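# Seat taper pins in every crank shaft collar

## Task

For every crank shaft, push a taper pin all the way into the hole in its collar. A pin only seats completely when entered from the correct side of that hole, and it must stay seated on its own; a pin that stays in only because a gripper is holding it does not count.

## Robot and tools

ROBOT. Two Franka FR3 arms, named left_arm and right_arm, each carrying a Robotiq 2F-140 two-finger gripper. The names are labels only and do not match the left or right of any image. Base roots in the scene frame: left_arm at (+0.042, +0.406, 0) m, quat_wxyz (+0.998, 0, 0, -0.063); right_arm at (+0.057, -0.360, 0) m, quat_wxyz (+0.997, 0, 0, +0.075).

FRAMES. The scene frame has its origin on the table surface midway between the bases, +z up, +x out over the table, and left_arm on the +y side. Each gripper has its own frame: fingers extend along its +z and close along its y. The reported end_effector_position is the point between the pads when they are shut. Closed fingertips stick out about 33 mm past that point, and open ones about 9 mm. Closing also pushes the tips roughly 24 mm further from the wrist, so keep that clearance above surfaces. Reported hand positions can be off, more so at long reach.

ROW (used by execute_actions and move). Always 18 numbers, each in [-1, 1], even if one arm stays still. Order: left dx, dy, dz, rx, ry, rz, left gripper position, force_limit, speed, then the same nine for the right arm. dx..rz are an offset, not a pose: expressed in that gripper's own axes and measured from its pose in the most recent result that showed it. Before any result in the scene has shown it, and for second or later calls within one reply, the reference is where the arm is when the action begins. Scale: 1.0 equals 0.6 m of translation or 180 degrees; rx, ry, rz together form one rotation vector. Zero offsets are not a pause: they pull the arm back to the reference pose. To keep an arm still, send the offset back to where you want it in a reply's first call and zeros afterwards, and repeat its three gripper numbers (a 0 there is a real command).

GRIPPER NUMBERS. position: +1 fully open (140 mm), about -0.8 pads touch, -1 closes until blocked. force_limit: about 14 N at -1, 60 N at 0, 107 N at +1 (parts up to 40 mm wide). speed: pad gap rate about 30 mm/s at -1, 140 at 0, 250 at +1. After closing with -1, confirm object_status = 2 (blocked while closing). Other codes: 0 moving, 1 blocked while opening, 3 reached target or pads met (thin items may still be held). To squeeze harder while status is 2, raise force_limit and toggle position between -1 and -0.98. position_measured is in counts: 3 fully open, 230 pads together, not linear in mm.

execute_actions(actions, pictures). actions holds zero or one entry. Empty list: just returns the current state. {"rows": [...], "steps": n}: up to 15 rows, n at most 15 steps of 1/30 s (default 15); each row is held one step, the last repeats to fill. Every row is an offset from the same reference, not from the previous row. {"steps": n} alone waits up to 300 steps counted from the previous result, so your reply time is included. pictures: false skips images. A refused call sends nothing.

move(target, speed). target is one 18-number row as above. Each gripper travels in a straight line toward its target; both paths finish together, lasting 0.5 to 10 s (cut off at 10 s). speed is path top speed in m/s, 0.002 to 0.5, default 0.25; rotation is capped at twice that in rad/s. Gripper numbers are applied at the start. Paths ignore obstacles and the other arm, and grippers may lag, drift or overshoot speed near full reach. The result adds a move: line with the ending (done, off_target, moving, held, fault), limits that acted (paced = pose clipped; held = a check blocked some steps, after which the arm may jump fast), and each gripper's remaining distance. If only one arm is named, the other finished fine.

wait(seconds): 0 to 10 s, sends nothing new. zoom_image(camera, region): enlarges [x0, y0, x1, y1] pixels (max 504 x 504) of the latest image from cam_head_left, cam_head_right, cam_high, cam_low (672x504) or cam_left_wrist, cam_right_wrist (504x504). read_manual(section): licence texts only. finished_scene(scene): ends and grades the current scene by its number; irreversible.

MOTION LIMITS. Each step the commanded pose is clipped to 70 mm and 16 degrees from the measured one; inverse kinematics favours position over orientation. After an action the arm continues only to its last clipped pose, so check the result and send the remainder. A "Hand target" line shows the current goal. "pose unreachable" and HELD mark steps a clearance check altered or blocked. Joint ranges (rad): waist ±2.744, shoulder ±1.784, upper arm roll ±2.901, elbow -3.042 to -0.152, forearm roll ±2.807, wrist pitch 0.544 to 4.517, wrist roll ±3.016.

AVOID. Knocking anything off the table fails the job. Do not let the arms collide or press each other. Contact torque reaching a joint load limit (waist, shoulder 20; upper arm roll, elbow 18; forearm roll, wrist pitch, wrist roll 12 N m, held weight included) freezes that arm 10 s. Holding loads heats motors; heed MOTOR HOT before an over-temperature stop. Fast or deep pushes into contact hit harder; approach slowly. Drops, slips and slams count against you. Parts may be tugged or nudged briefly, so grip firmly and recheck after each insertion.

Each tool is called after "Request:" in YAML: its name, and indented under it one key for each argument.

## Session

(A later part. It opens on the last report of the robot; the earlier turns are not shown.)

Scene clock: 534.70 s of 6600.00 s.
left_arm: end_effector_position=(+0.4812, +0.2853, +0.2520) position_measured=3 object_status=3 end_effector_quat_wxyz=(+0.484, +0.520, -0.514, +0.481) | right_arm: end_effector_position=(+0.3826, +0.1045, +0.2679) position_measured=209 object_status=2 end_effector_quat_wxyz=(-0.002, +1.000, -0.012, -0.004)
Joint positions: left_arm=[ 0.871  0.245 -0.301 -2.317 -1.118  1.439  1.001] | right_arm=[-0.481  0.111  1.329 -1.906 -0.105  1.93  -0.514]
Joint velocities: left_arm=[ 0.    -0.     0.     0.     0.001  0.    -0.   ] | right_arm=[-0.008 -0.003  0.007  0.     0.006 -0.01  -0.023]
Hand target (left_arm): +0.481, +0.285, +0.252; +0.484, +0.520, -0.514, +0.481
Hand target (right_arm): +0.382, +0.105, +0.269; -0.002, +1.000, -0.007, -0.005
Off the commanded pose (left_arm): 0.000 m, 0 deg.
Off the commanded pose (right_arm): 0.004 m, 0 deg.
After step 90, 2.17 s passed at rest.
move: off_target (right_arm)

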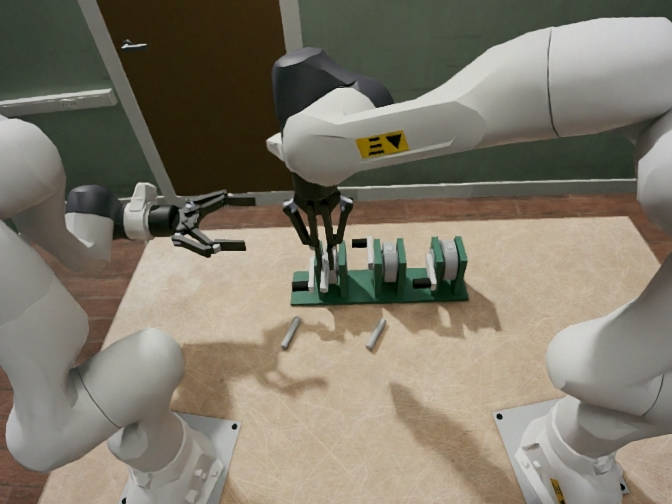

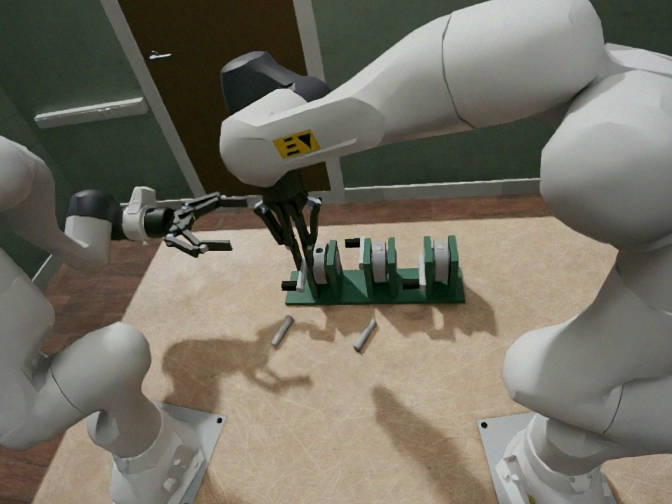

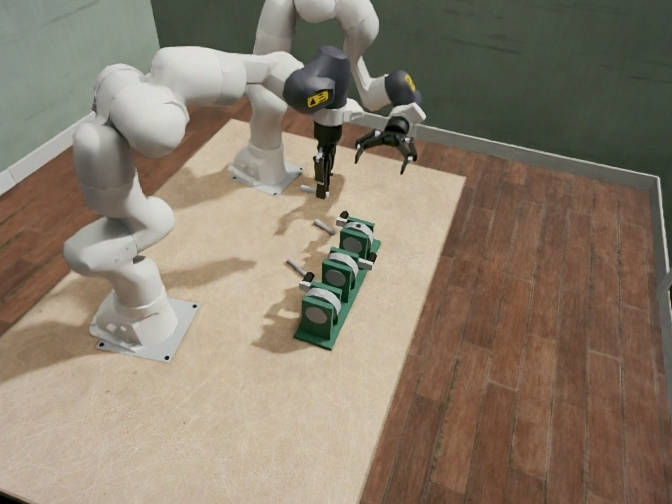

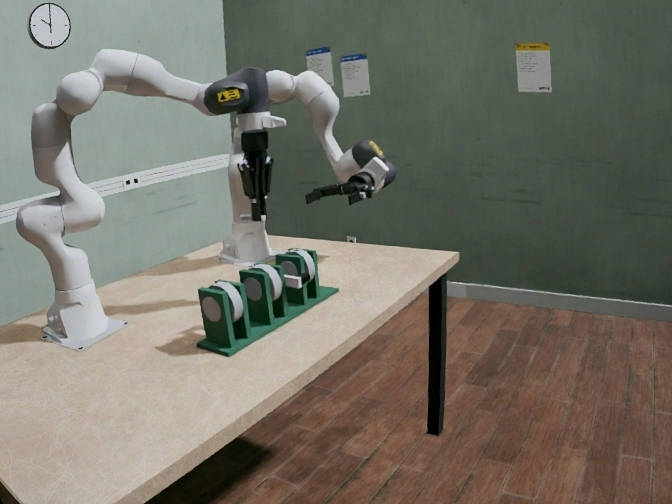

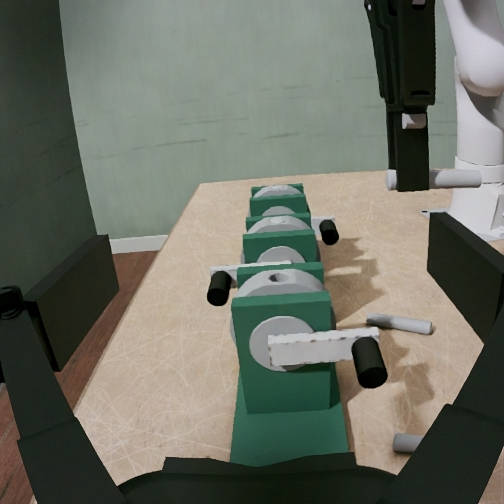

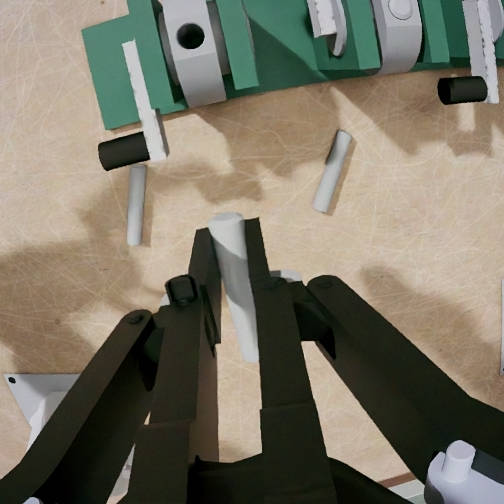

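Request:
move:
  target: [0,0,0,0,0,0,1,-1,0, 0.127,-0.017,-0.004,0,0.5,0,-1,0,-0.5]
  speed: 0.2

Scene clock: 543.90 s of 6600.00 s.
left_arm: end_effector_position=(+0.4812, +0.2853, +0.2520) position_measured=3 object_status=3 end_effector_quat_wxyz=(+0.484, +0.520, -0.514, +0.481) | right_arm: end_effector_position=(+0.4475, +0.1197, +0.2635) position_measured=209 object_status=2 end_effector_quat_wxyz=(+0.006, +0.714, +0.011, +0.700)
Joint positions: left_arm=[ 0.871  0.245 -0.301 -2.317 -1.118  1.439  1.001] | right_arm=[-0.513 -1.686  1.718 -2.436  0.23   2.815 -0.062]
Joint velocities: left_arm=[-0.     0.     0.001 -0.     0.    -0.001 -0.   ] | right_arm=[ 0.    -0.005  0.002  0.001  0.015 -0.003  0.012]
Hand target (left_arm): +0.481, +0.285, +0.252; +0.484, +0.520, -0.514, +0.481
Hand target (right_arm): +0.447, +0.120, +0.263; +0.002, +0.714, +0.008, +0.700
Off the commanded pose (left_arm): 0.000 m, 0 deg.
Off the commanded pose (right_arm): 0.015 m, 2 deg.
After step 90, 1.60 s passed at rest.
move: off_target (right_arm)

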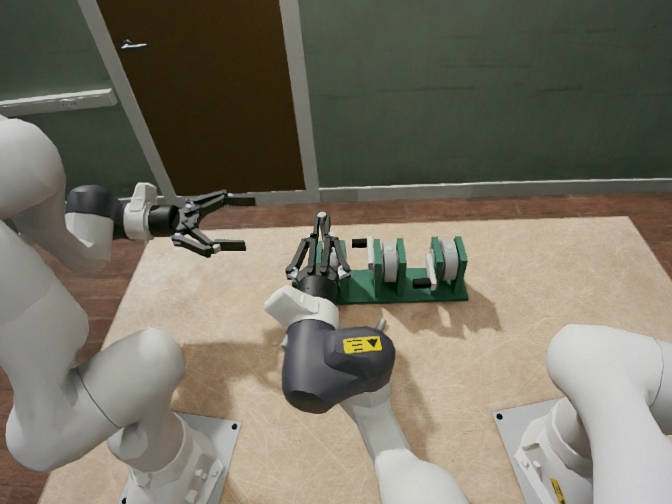

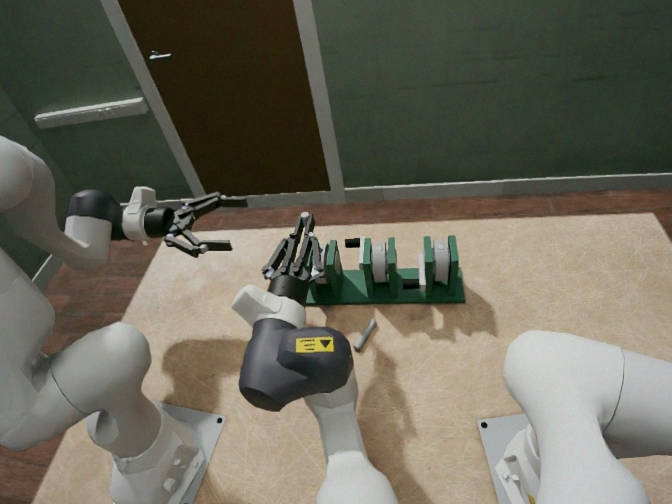

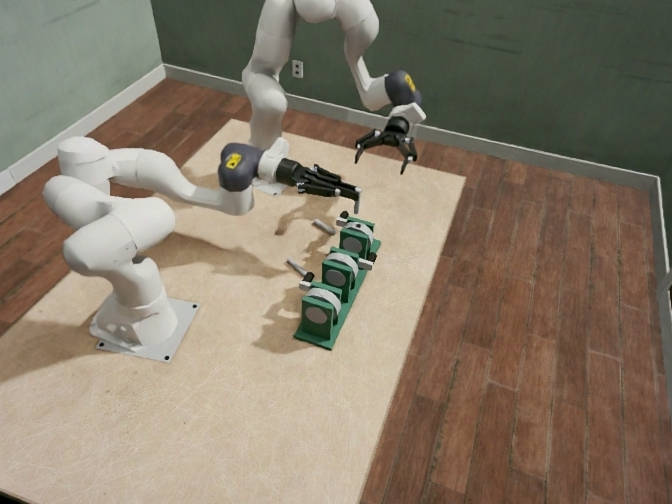

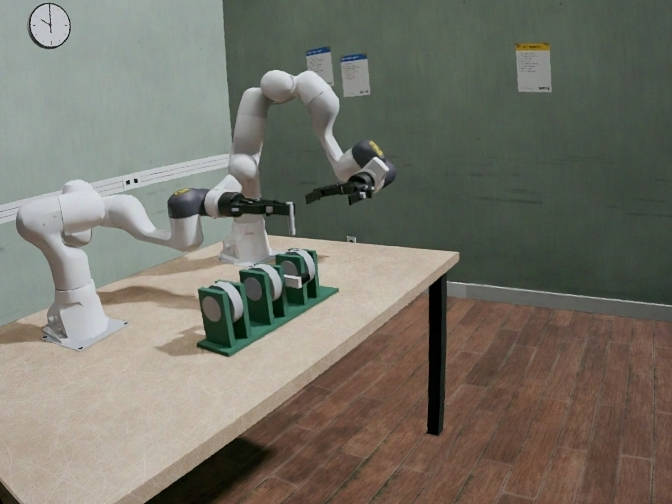

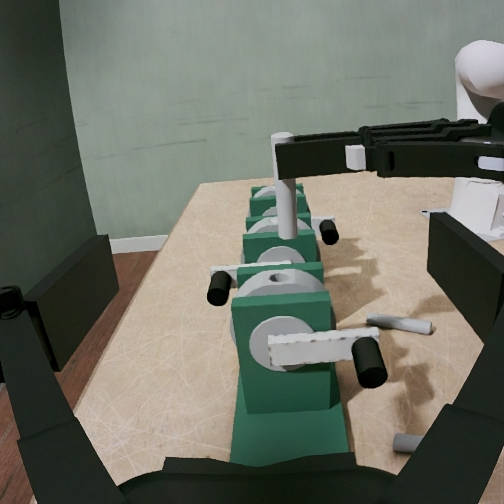

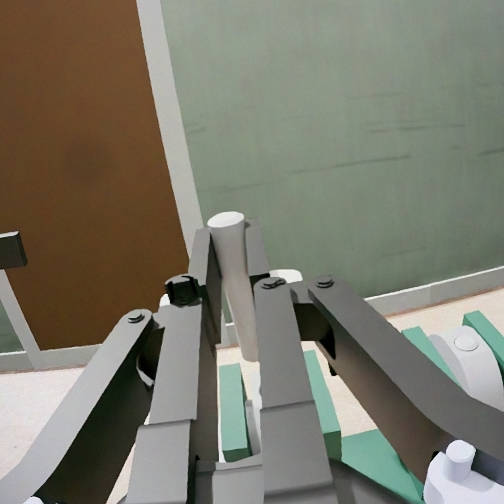

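Request:
move:
  target: [0,0,0,0,0,0,1,-1,0, -0.04,0.017,0.011,0,0.0063,0.0076,-1,0,-0.5]
  speed: 0.03

Scene clock: 553.93 s of 6600.00 s.
left_arm: end_effector_position=(+0.4812, +0.2853, +0.2520) position_measured=3 object_status=3 end_effector_quat_wxyz=(+0.484, +0.520, -0.514, +0.481) | right_arm: end_effector_position=(+0.4539, +0.1089, +0.2384) position_measured=209 object_status=2 end_effector_quat_wxyz=(+0.002, +0.708, +0.006, +0.706)
Joint positions: left_arm=[ 0.871  0.245 -0.301 -2.317 -1.118  1.439  1.001] | right_arm=[-0.508 -1.743  1.783 -2.447  0.28   2.828 -0.018]
Joint velocities: left_arm=[ 0.001  0.001 -0.002  0.001  0.001  0.001 -0.001] | right_arm=[ 0.003 -0.008  0.002  0.     0.022  0.002  0.016]
Hand target (left_arm): +0.481, +0.285, +0.252; +0.484, +0.520, -0.514, +0.481
Hand target (right_arm): +0.454, +0.109, +0.239; -0.003, +0.708, +0.003, +0.706
Off the commanded pose (left_arm): 0.000 m, 0 deg.
Off the commanded pose (right_arm): 0.001 m, 1 deg.
After step 90, 5.87 s passed at rest.
move: done

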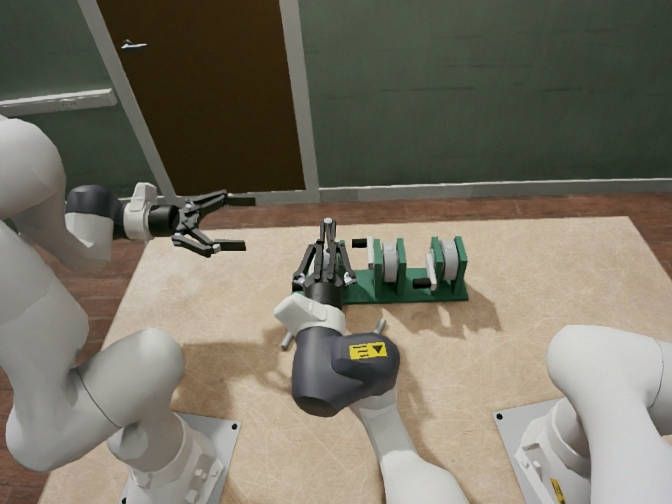

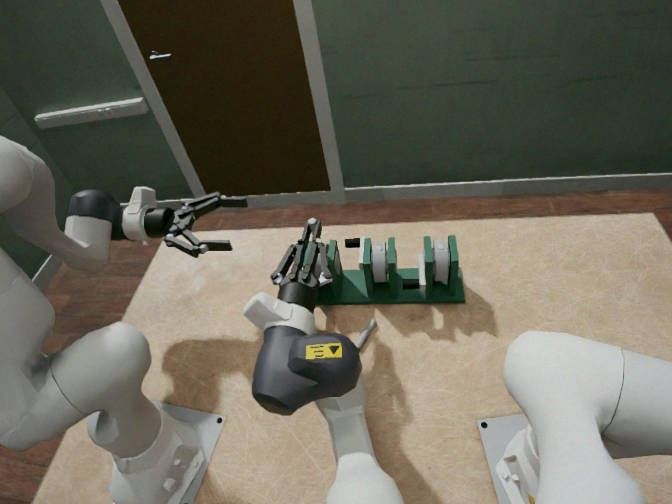

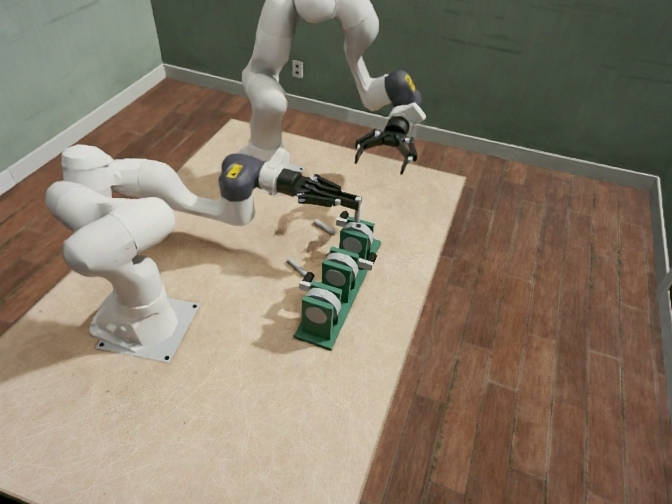

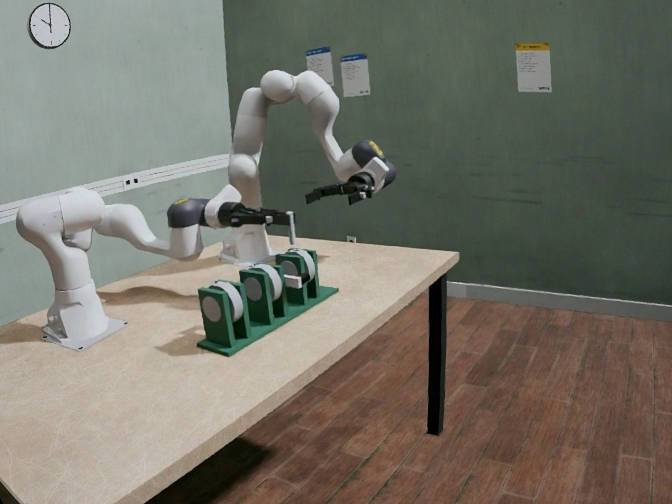

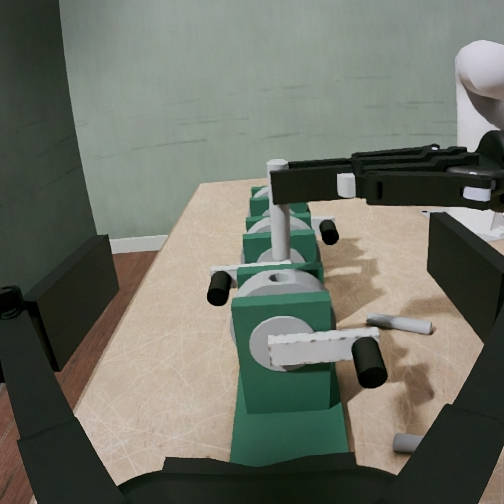

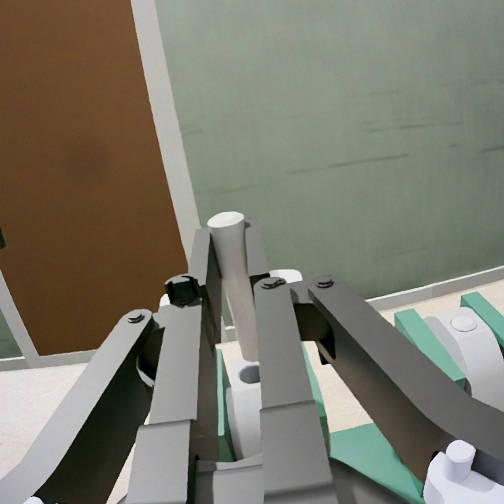

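Request:
zoom_image:
  camera: "cam_right_wrist"
  region: [200, 320, 300, 420]

Request:
zoom_image:
  camera: "cam_left_wrist"
  region: [230, 150, 380, 300]

Region (200, 320, 300, 420) of cam_right_wrist's 504x504 image, scaled by 5.040, with more detail than that image has.

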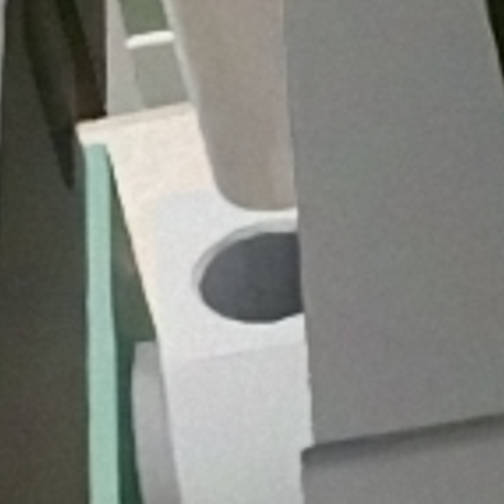

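Region (230, 150, 380, 300) of cam_left_wrist's 504x504 image, scaled by 3.360, with more detail than that image has.

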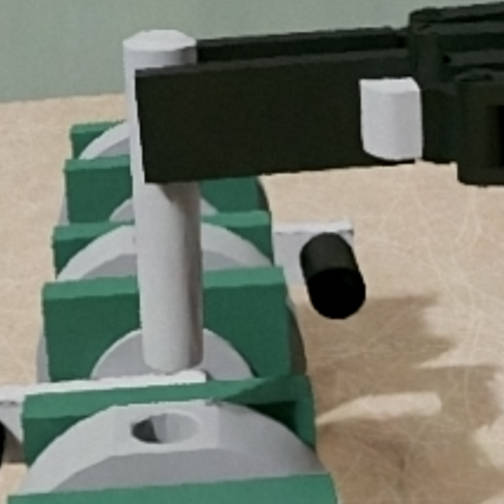

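Request:
move:
  target: [0,0,0,0,0,0,1,-1,0, -0.008,-0.008,0.004,0,0.001,0.0036,-1,0,-0.5]
  speed: 0.01

Request:
zoom_image:
  camera: "cam_right_wrist"
  region: [200, 320, 300, 420]

Request:
zoom_image:
  camera: "cam_left_wrist"
  region: [230, 150, 380, 300]

Scene clock: 569.87 s of 6600.00 s.
left_arm: end_effector_position=(+0.4812, +0.2853, +0.2520) position_measured=3 object_status=3 end_effector_quat_wxyz=(+0.484, +0.520, -0.514, +0.481) | right_arm: end_effector_position=(+0.4553, +0.1144, +0.2338) position_measured=209 object_status=2 end_effector_quat_wxyz=(-0.001, +0.707, +0.005, +0.707)
Joint positions: left_arm=[ 0.871  0.245 -0.301 -2.317 -1.118  1.439  1.001] | right_arm=[-0.519 -1.756  1.789 -2.427  0.287  2.825 -0.008]
Joint velocities: left_arm=[-0.001  0.     0.     0.    -0.     0.     0.002] | right_arm=[-0.    -0.002  0.001  0.002  0.005 -0.003  0.004]
Hand target (left_arm): +0.481, +0.285, +0.252; +0.484, +0.520, -0.514, +0.481
Hand target (right_arm): +0.456, +0.114, +0.233; -0.002, +0.707, +0.002, +0.707
Off the commanded pose (left_arm): 0.000 m, 0 deg.
Off the commanded pose (right_arm): 0.001 m, 0 deg.
After step 90, 12.00 s passed at rest.
move: done

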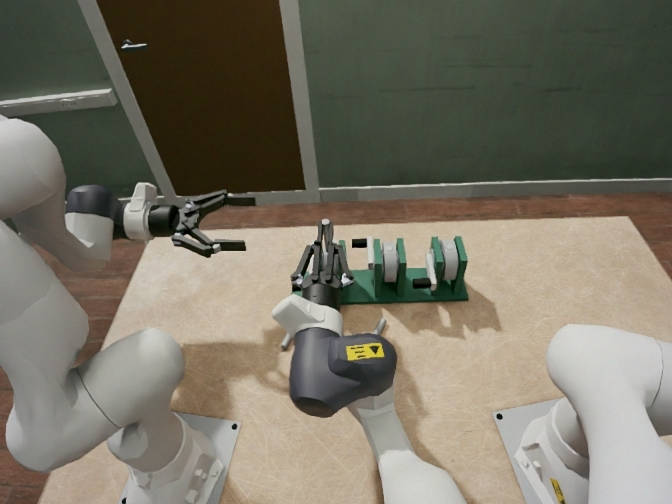

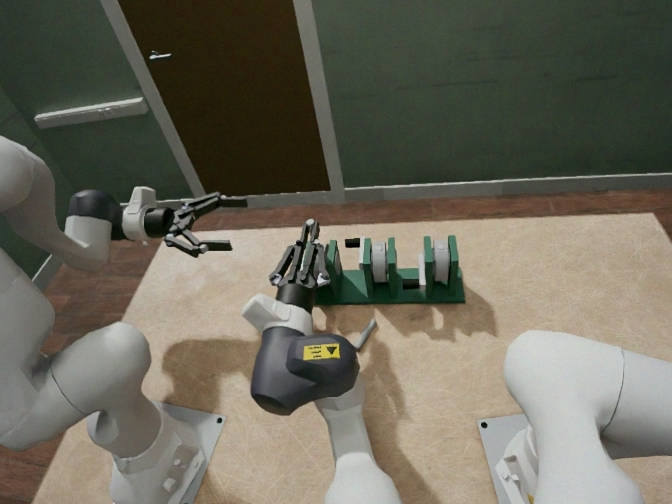

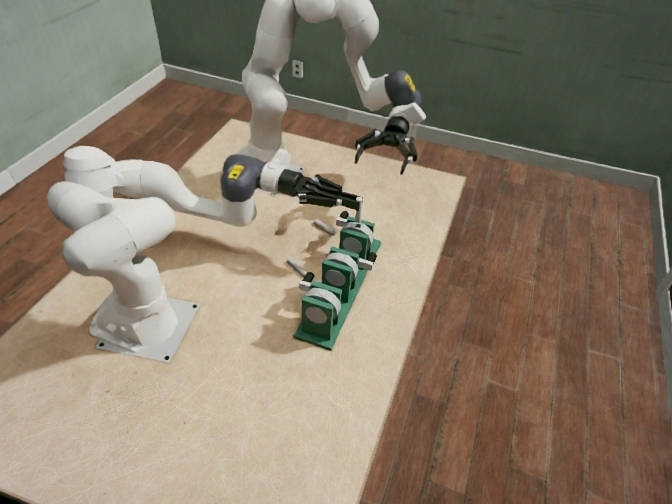

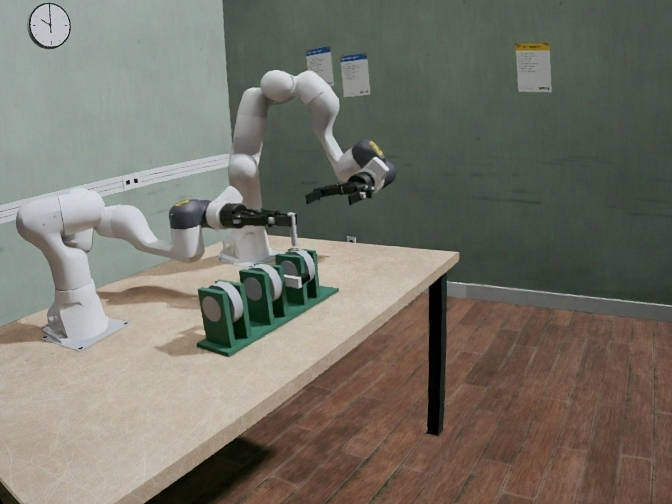

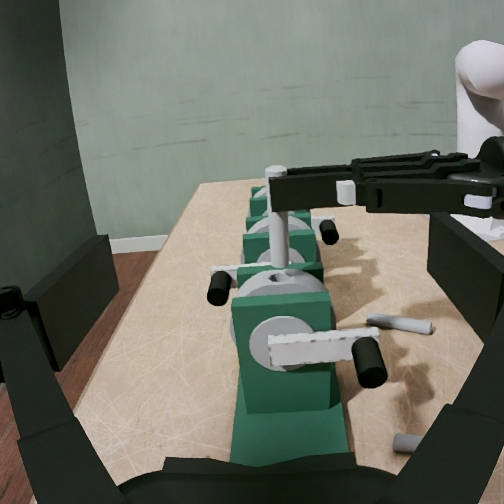

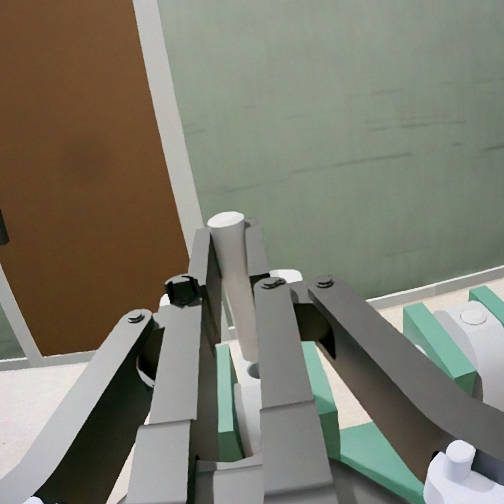

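Region (200, 320, 300, 420) of cam_right_wrist's 504x504 image, scaled by 5.040, with more detail than that image has.

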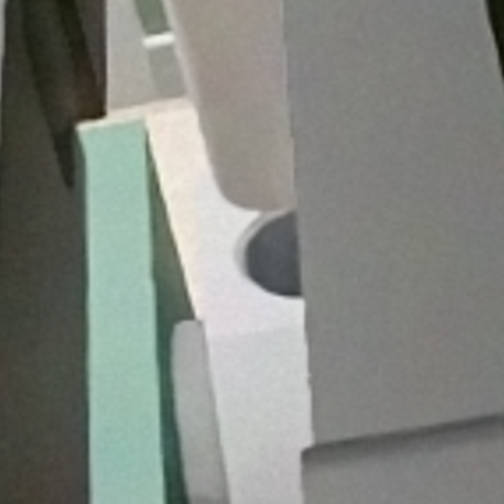

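Region (230, 150, 380, 300) of cam_left_wrist's 504x504 image, scaled by 3.360, with more detail than that image has.

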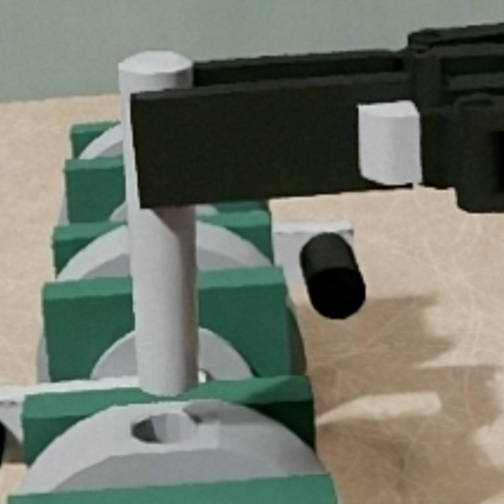

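Request:
move:
  target: [0,0,0,0,0,0,1,-1,0, -0.006,0.003,0.002,0,0,0.0018,-1,0,-0.5]
  speed: 0.008

Request:
zoom_image:
  camera: "cam_right_wrist"
  region: [200, 320, 300, 420]

Request:
zoom_image:
  camera: "cam_left_wrist"
  region: [230, 150, 380, 300]

Scene clock: 575.73 s of 6600.00 s.
left_arm: end_effector_position=(+0.4812, +0.2853, +0.2520) position_measured=3 object_status=3 end_effector_quat_wxyz=(+0.484, +0.520, -0.514, +0.481) | right_arm: end_effector_position=(+0.4559, +0.1135, +0.2298) position_measured=209 object_status=2 end_effector_quat_wxyz=(-0.001, +0.708, +0.005, +0.706)
Joint positions: left_arm=[ 0.871  0.245 -0.301 -2.317 -1.118  1.439  1.001] | right_arm=[-0.519 -1.759  1.797 -2.427  0.292  2.826 -0.004]
Joint velocities: left_arm=[-0.     0.001  0.    -0.001  0.    -0.     0.   ] | right_arm=[-0.001 -0.002  0.001 -0.     0.005  0.001  0.002]
Hand target (left_arm): +0.481, +0.285, +0.252; +0.484, +0.520, -0.514, +0.481
Hand target (right_arm): +0.457, +0.113, +0.230; -0.003, +0.708, +0.003, +0.707
Off the commanded pose (left_arm): 0.000 m, 0 deg.
Off the commanded pose (right_arm): 0.001 m, 0 deg.
After step 90, 2.13 s passed at rest.
move: done

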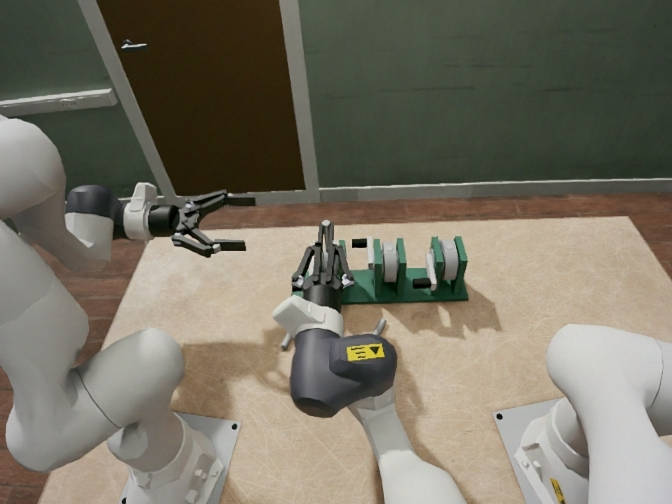

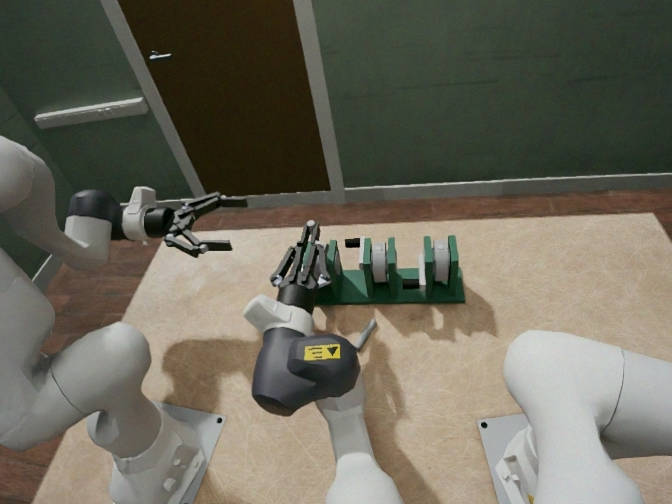

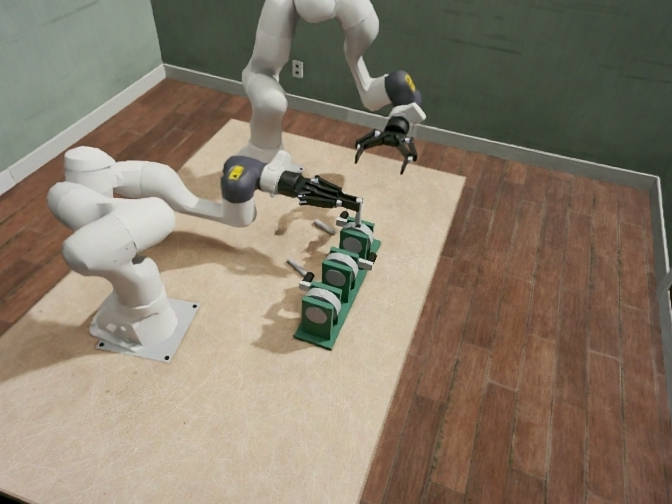

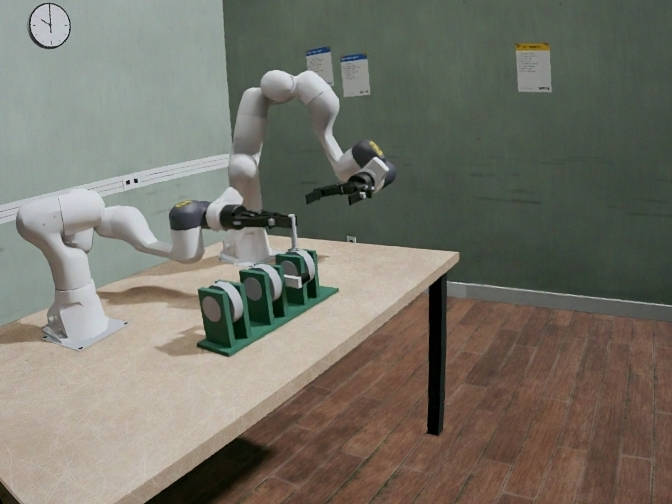

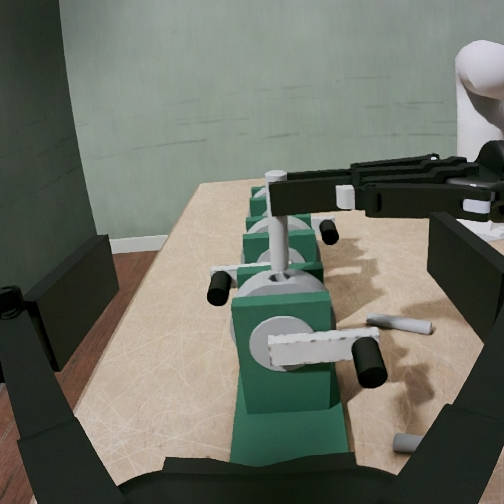

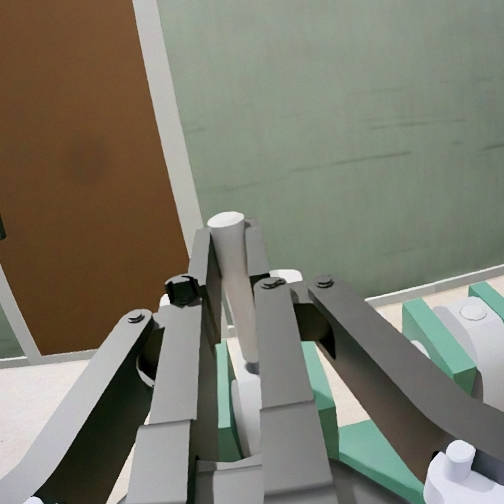

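Region (200, 320, 300, 420) of cam_right_wrist's 504x504 image, scaled by 5.040, with more detail than that image has.

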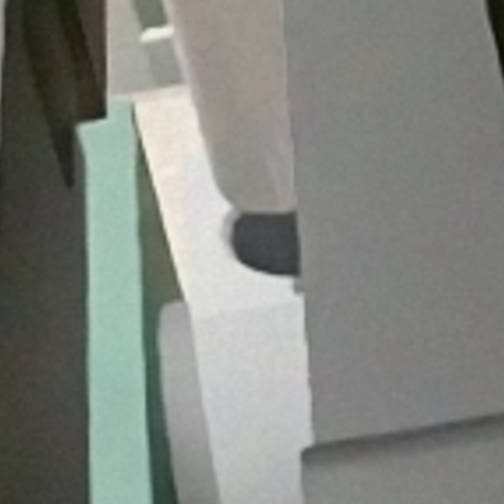

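Region (230, 150, 380, 300) of cam_left_wrist's 504x504 image, scaled by 3.360, with more detail than that image has.

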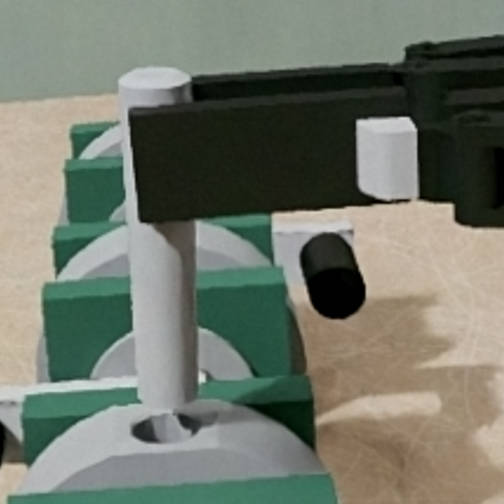

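Request:
move:
  target: [0,0,0,0,0,0,1,-1,0, -0.025,0.0022,0.0018,0,0.001,0.0018,-1,0,-0.5]
  speed: 0.008

Request:
zoom_image:
  camera: "cam_right_wrist"
  region: [200, 290, 300, 390]

Request:
zoom_image:
  camera: "cam_left_wrist"
  region: [230, 150, 380, 300]

Scene clock: 583.97 s of 6600.00 s.
left_arm: end_effector_position=(+0.4812, +0.2853, +0.2520) position_measured=3 object_status=3 end_effector_quat_wxyz=(+0.484, +0.520, -0.514, +0.481) | right_arm: end_effector_position=(+0.4577, +0.1116, +0.2150) position_measured=209 object_status=2 end_effector_quat_wxyz=(-0.001, +0.707, +0.005, +0.707)
Joint positions: left_arm=[ 0.871  0.245 -0.301 -2.317 -1.118  1.439  1.001] | right_arm=[-0.519 -1.78   1.827 -2.419  0.308  2.824  0.017]
Joint velocities: left_arm=[-0.001  0.     0.001 -0.002 -0.002  0.     0.001] | right_arm=[ 0.    -0.     0.002 -0.     0.002 -0.001  0.005]
Hand target (left_arm): +0.481, +0.285, +0.252; +0.484, +0.520, -0.514, +0.481
Hand target (right_arm): +0.457, +0.112, +0.214; -0.003, +0.707, +0.003, +0.707
Off the commanded pose (left_arm): 0.000 m, 0 deg.
Off the commanded pose (right_arm): 0.001 m, 0 deg.
After step 90, 3.13 s passed at rest.
move: done

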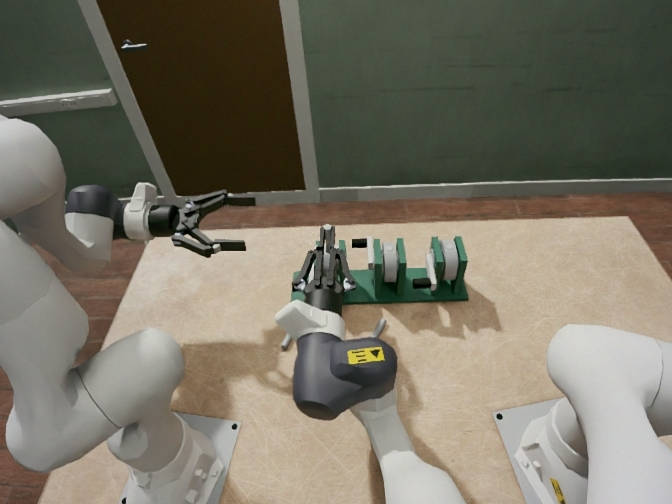

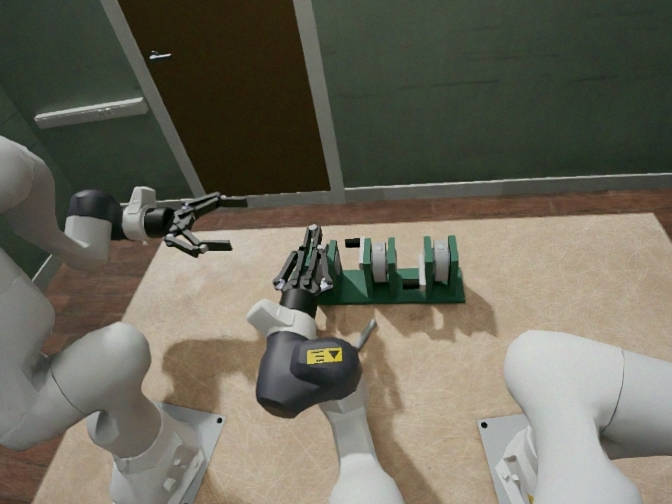

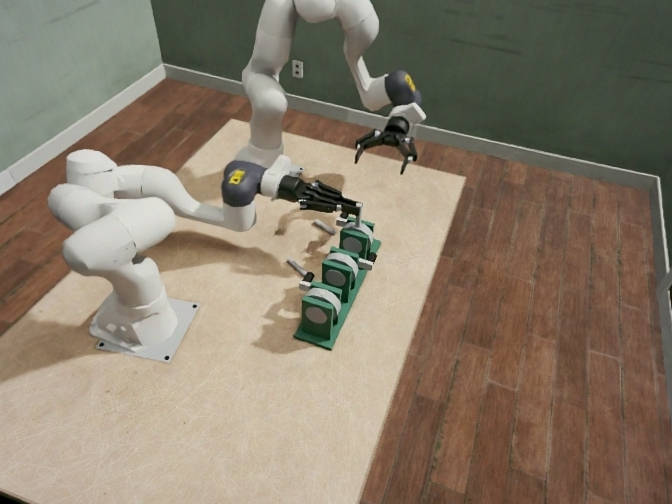

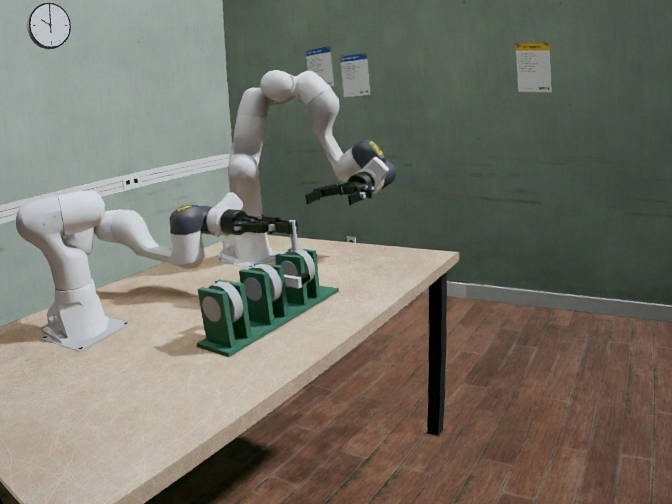

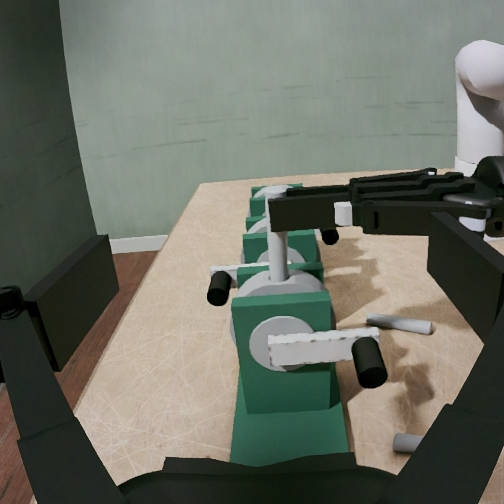

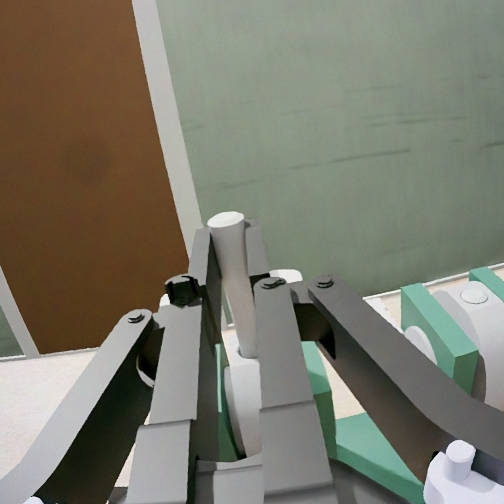

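Region (200, 290, 300, 390) of cam_right_wrist's 504x504 image, scaled by 5.040, with more detail than that image has.

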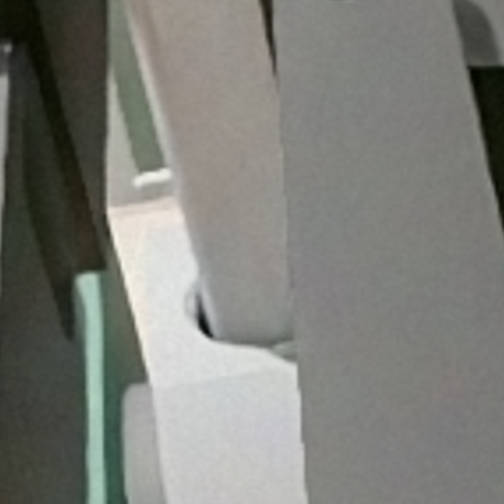

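Region (230, 150, 380, 300) of cam_left_wrist's 504x504 image, scaled by 3.360, with more detail than that image has.

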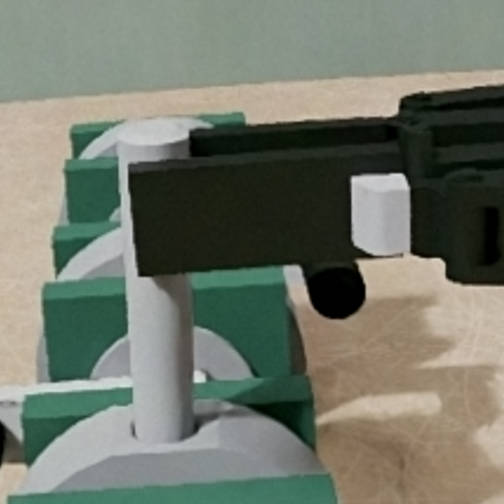

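Request:
move:
  target: [0,0,0,0,0,0,1,-1,0, -0.018,-0.0012,-0.0005,0,0,0.0018,-1,0,-0.5]
  speed: 0.008

Scene clock: 587.97 s of 6600.00 s.
left_arm: end_effector_position=(+0.4812, +0.2853, +0.2520) position_measured=3 object_status=3 end_effector_quat_wxyz=(+0.484, +0.520, -0.514, +0.481) | right_arm: end_effector_position=(+0.4578, +0.1119, +0.2045) position_measured=209 object_status=2 end_effector_quat_wxyz=(-0.001, +0.708, +0.005, +0.707)
Joint positions: left_arm=[ 0.871  0.245 -0.301 -2.317 -1.118  1.439  1.001] | right_arm=[-0.519 -1.793  1.845 -2.409  0.317  2.819  0.031]
Joint velocities: left_arm=[-0.    -0.001  0.    -0.001  0.    -0.     0.   ] | right_arm=[-0.    -0.001  0.001 -0.     0.003 -0.001  0.006]
Hand target (left_arm): +0.481, +0.285, +0.252; +0.484, +0.520, -0.514, +0.481
Hand target (right_arm): +0.457, +0.112, +0.204; -0.003, +0.708, +0.003, +0.707
Off the commanded pose (left_arm): 0.000 m, 0 deg.
Off the commanded pose (right_arm): 0.001 m, 0 deg.
move: done

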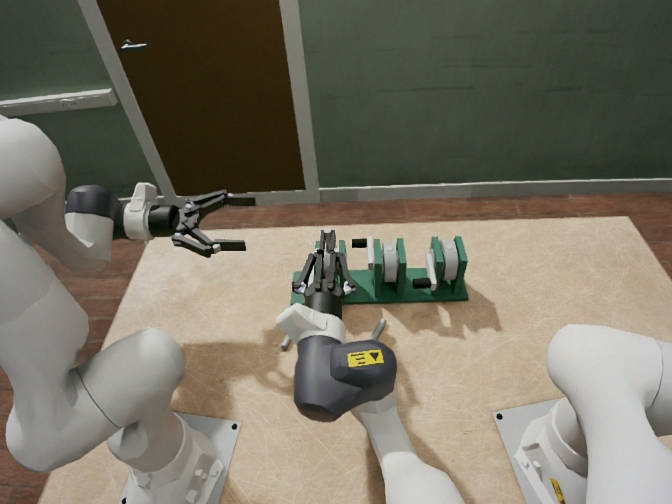

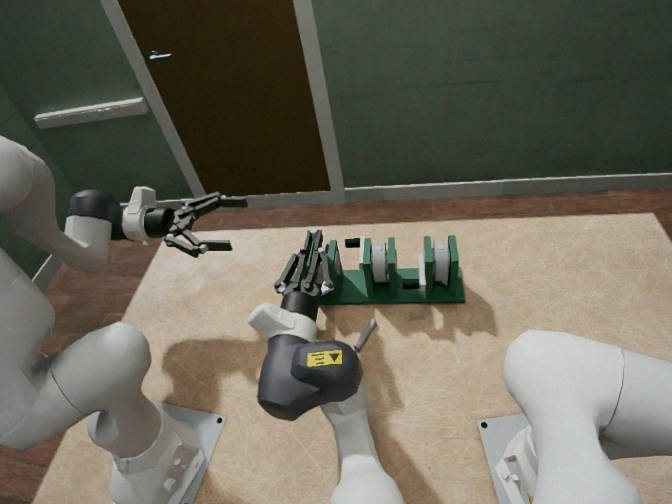

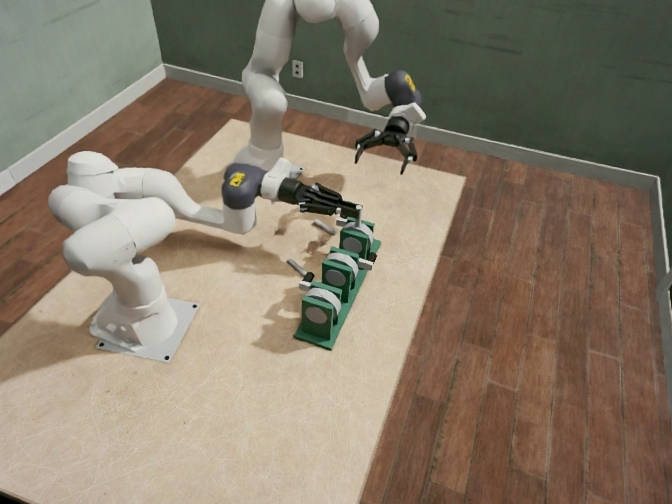

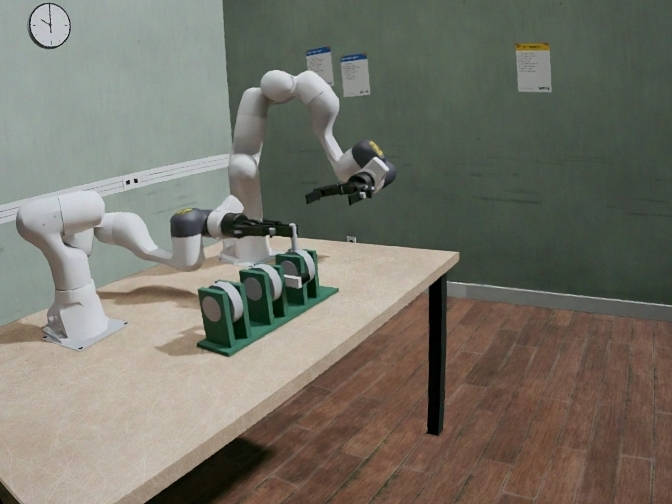

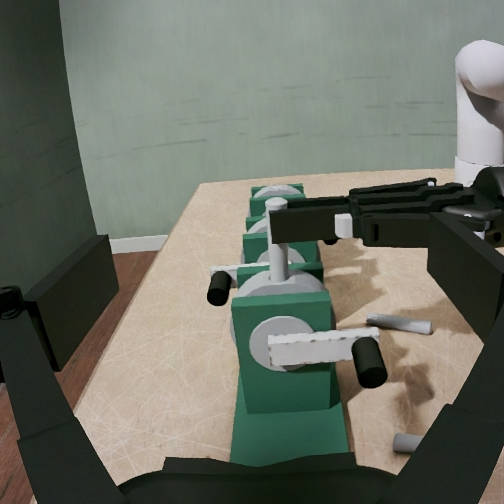

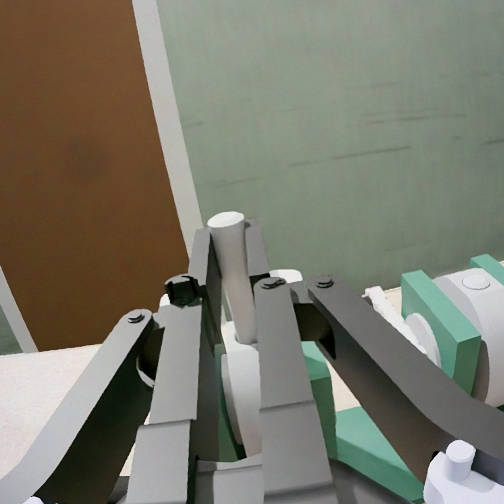

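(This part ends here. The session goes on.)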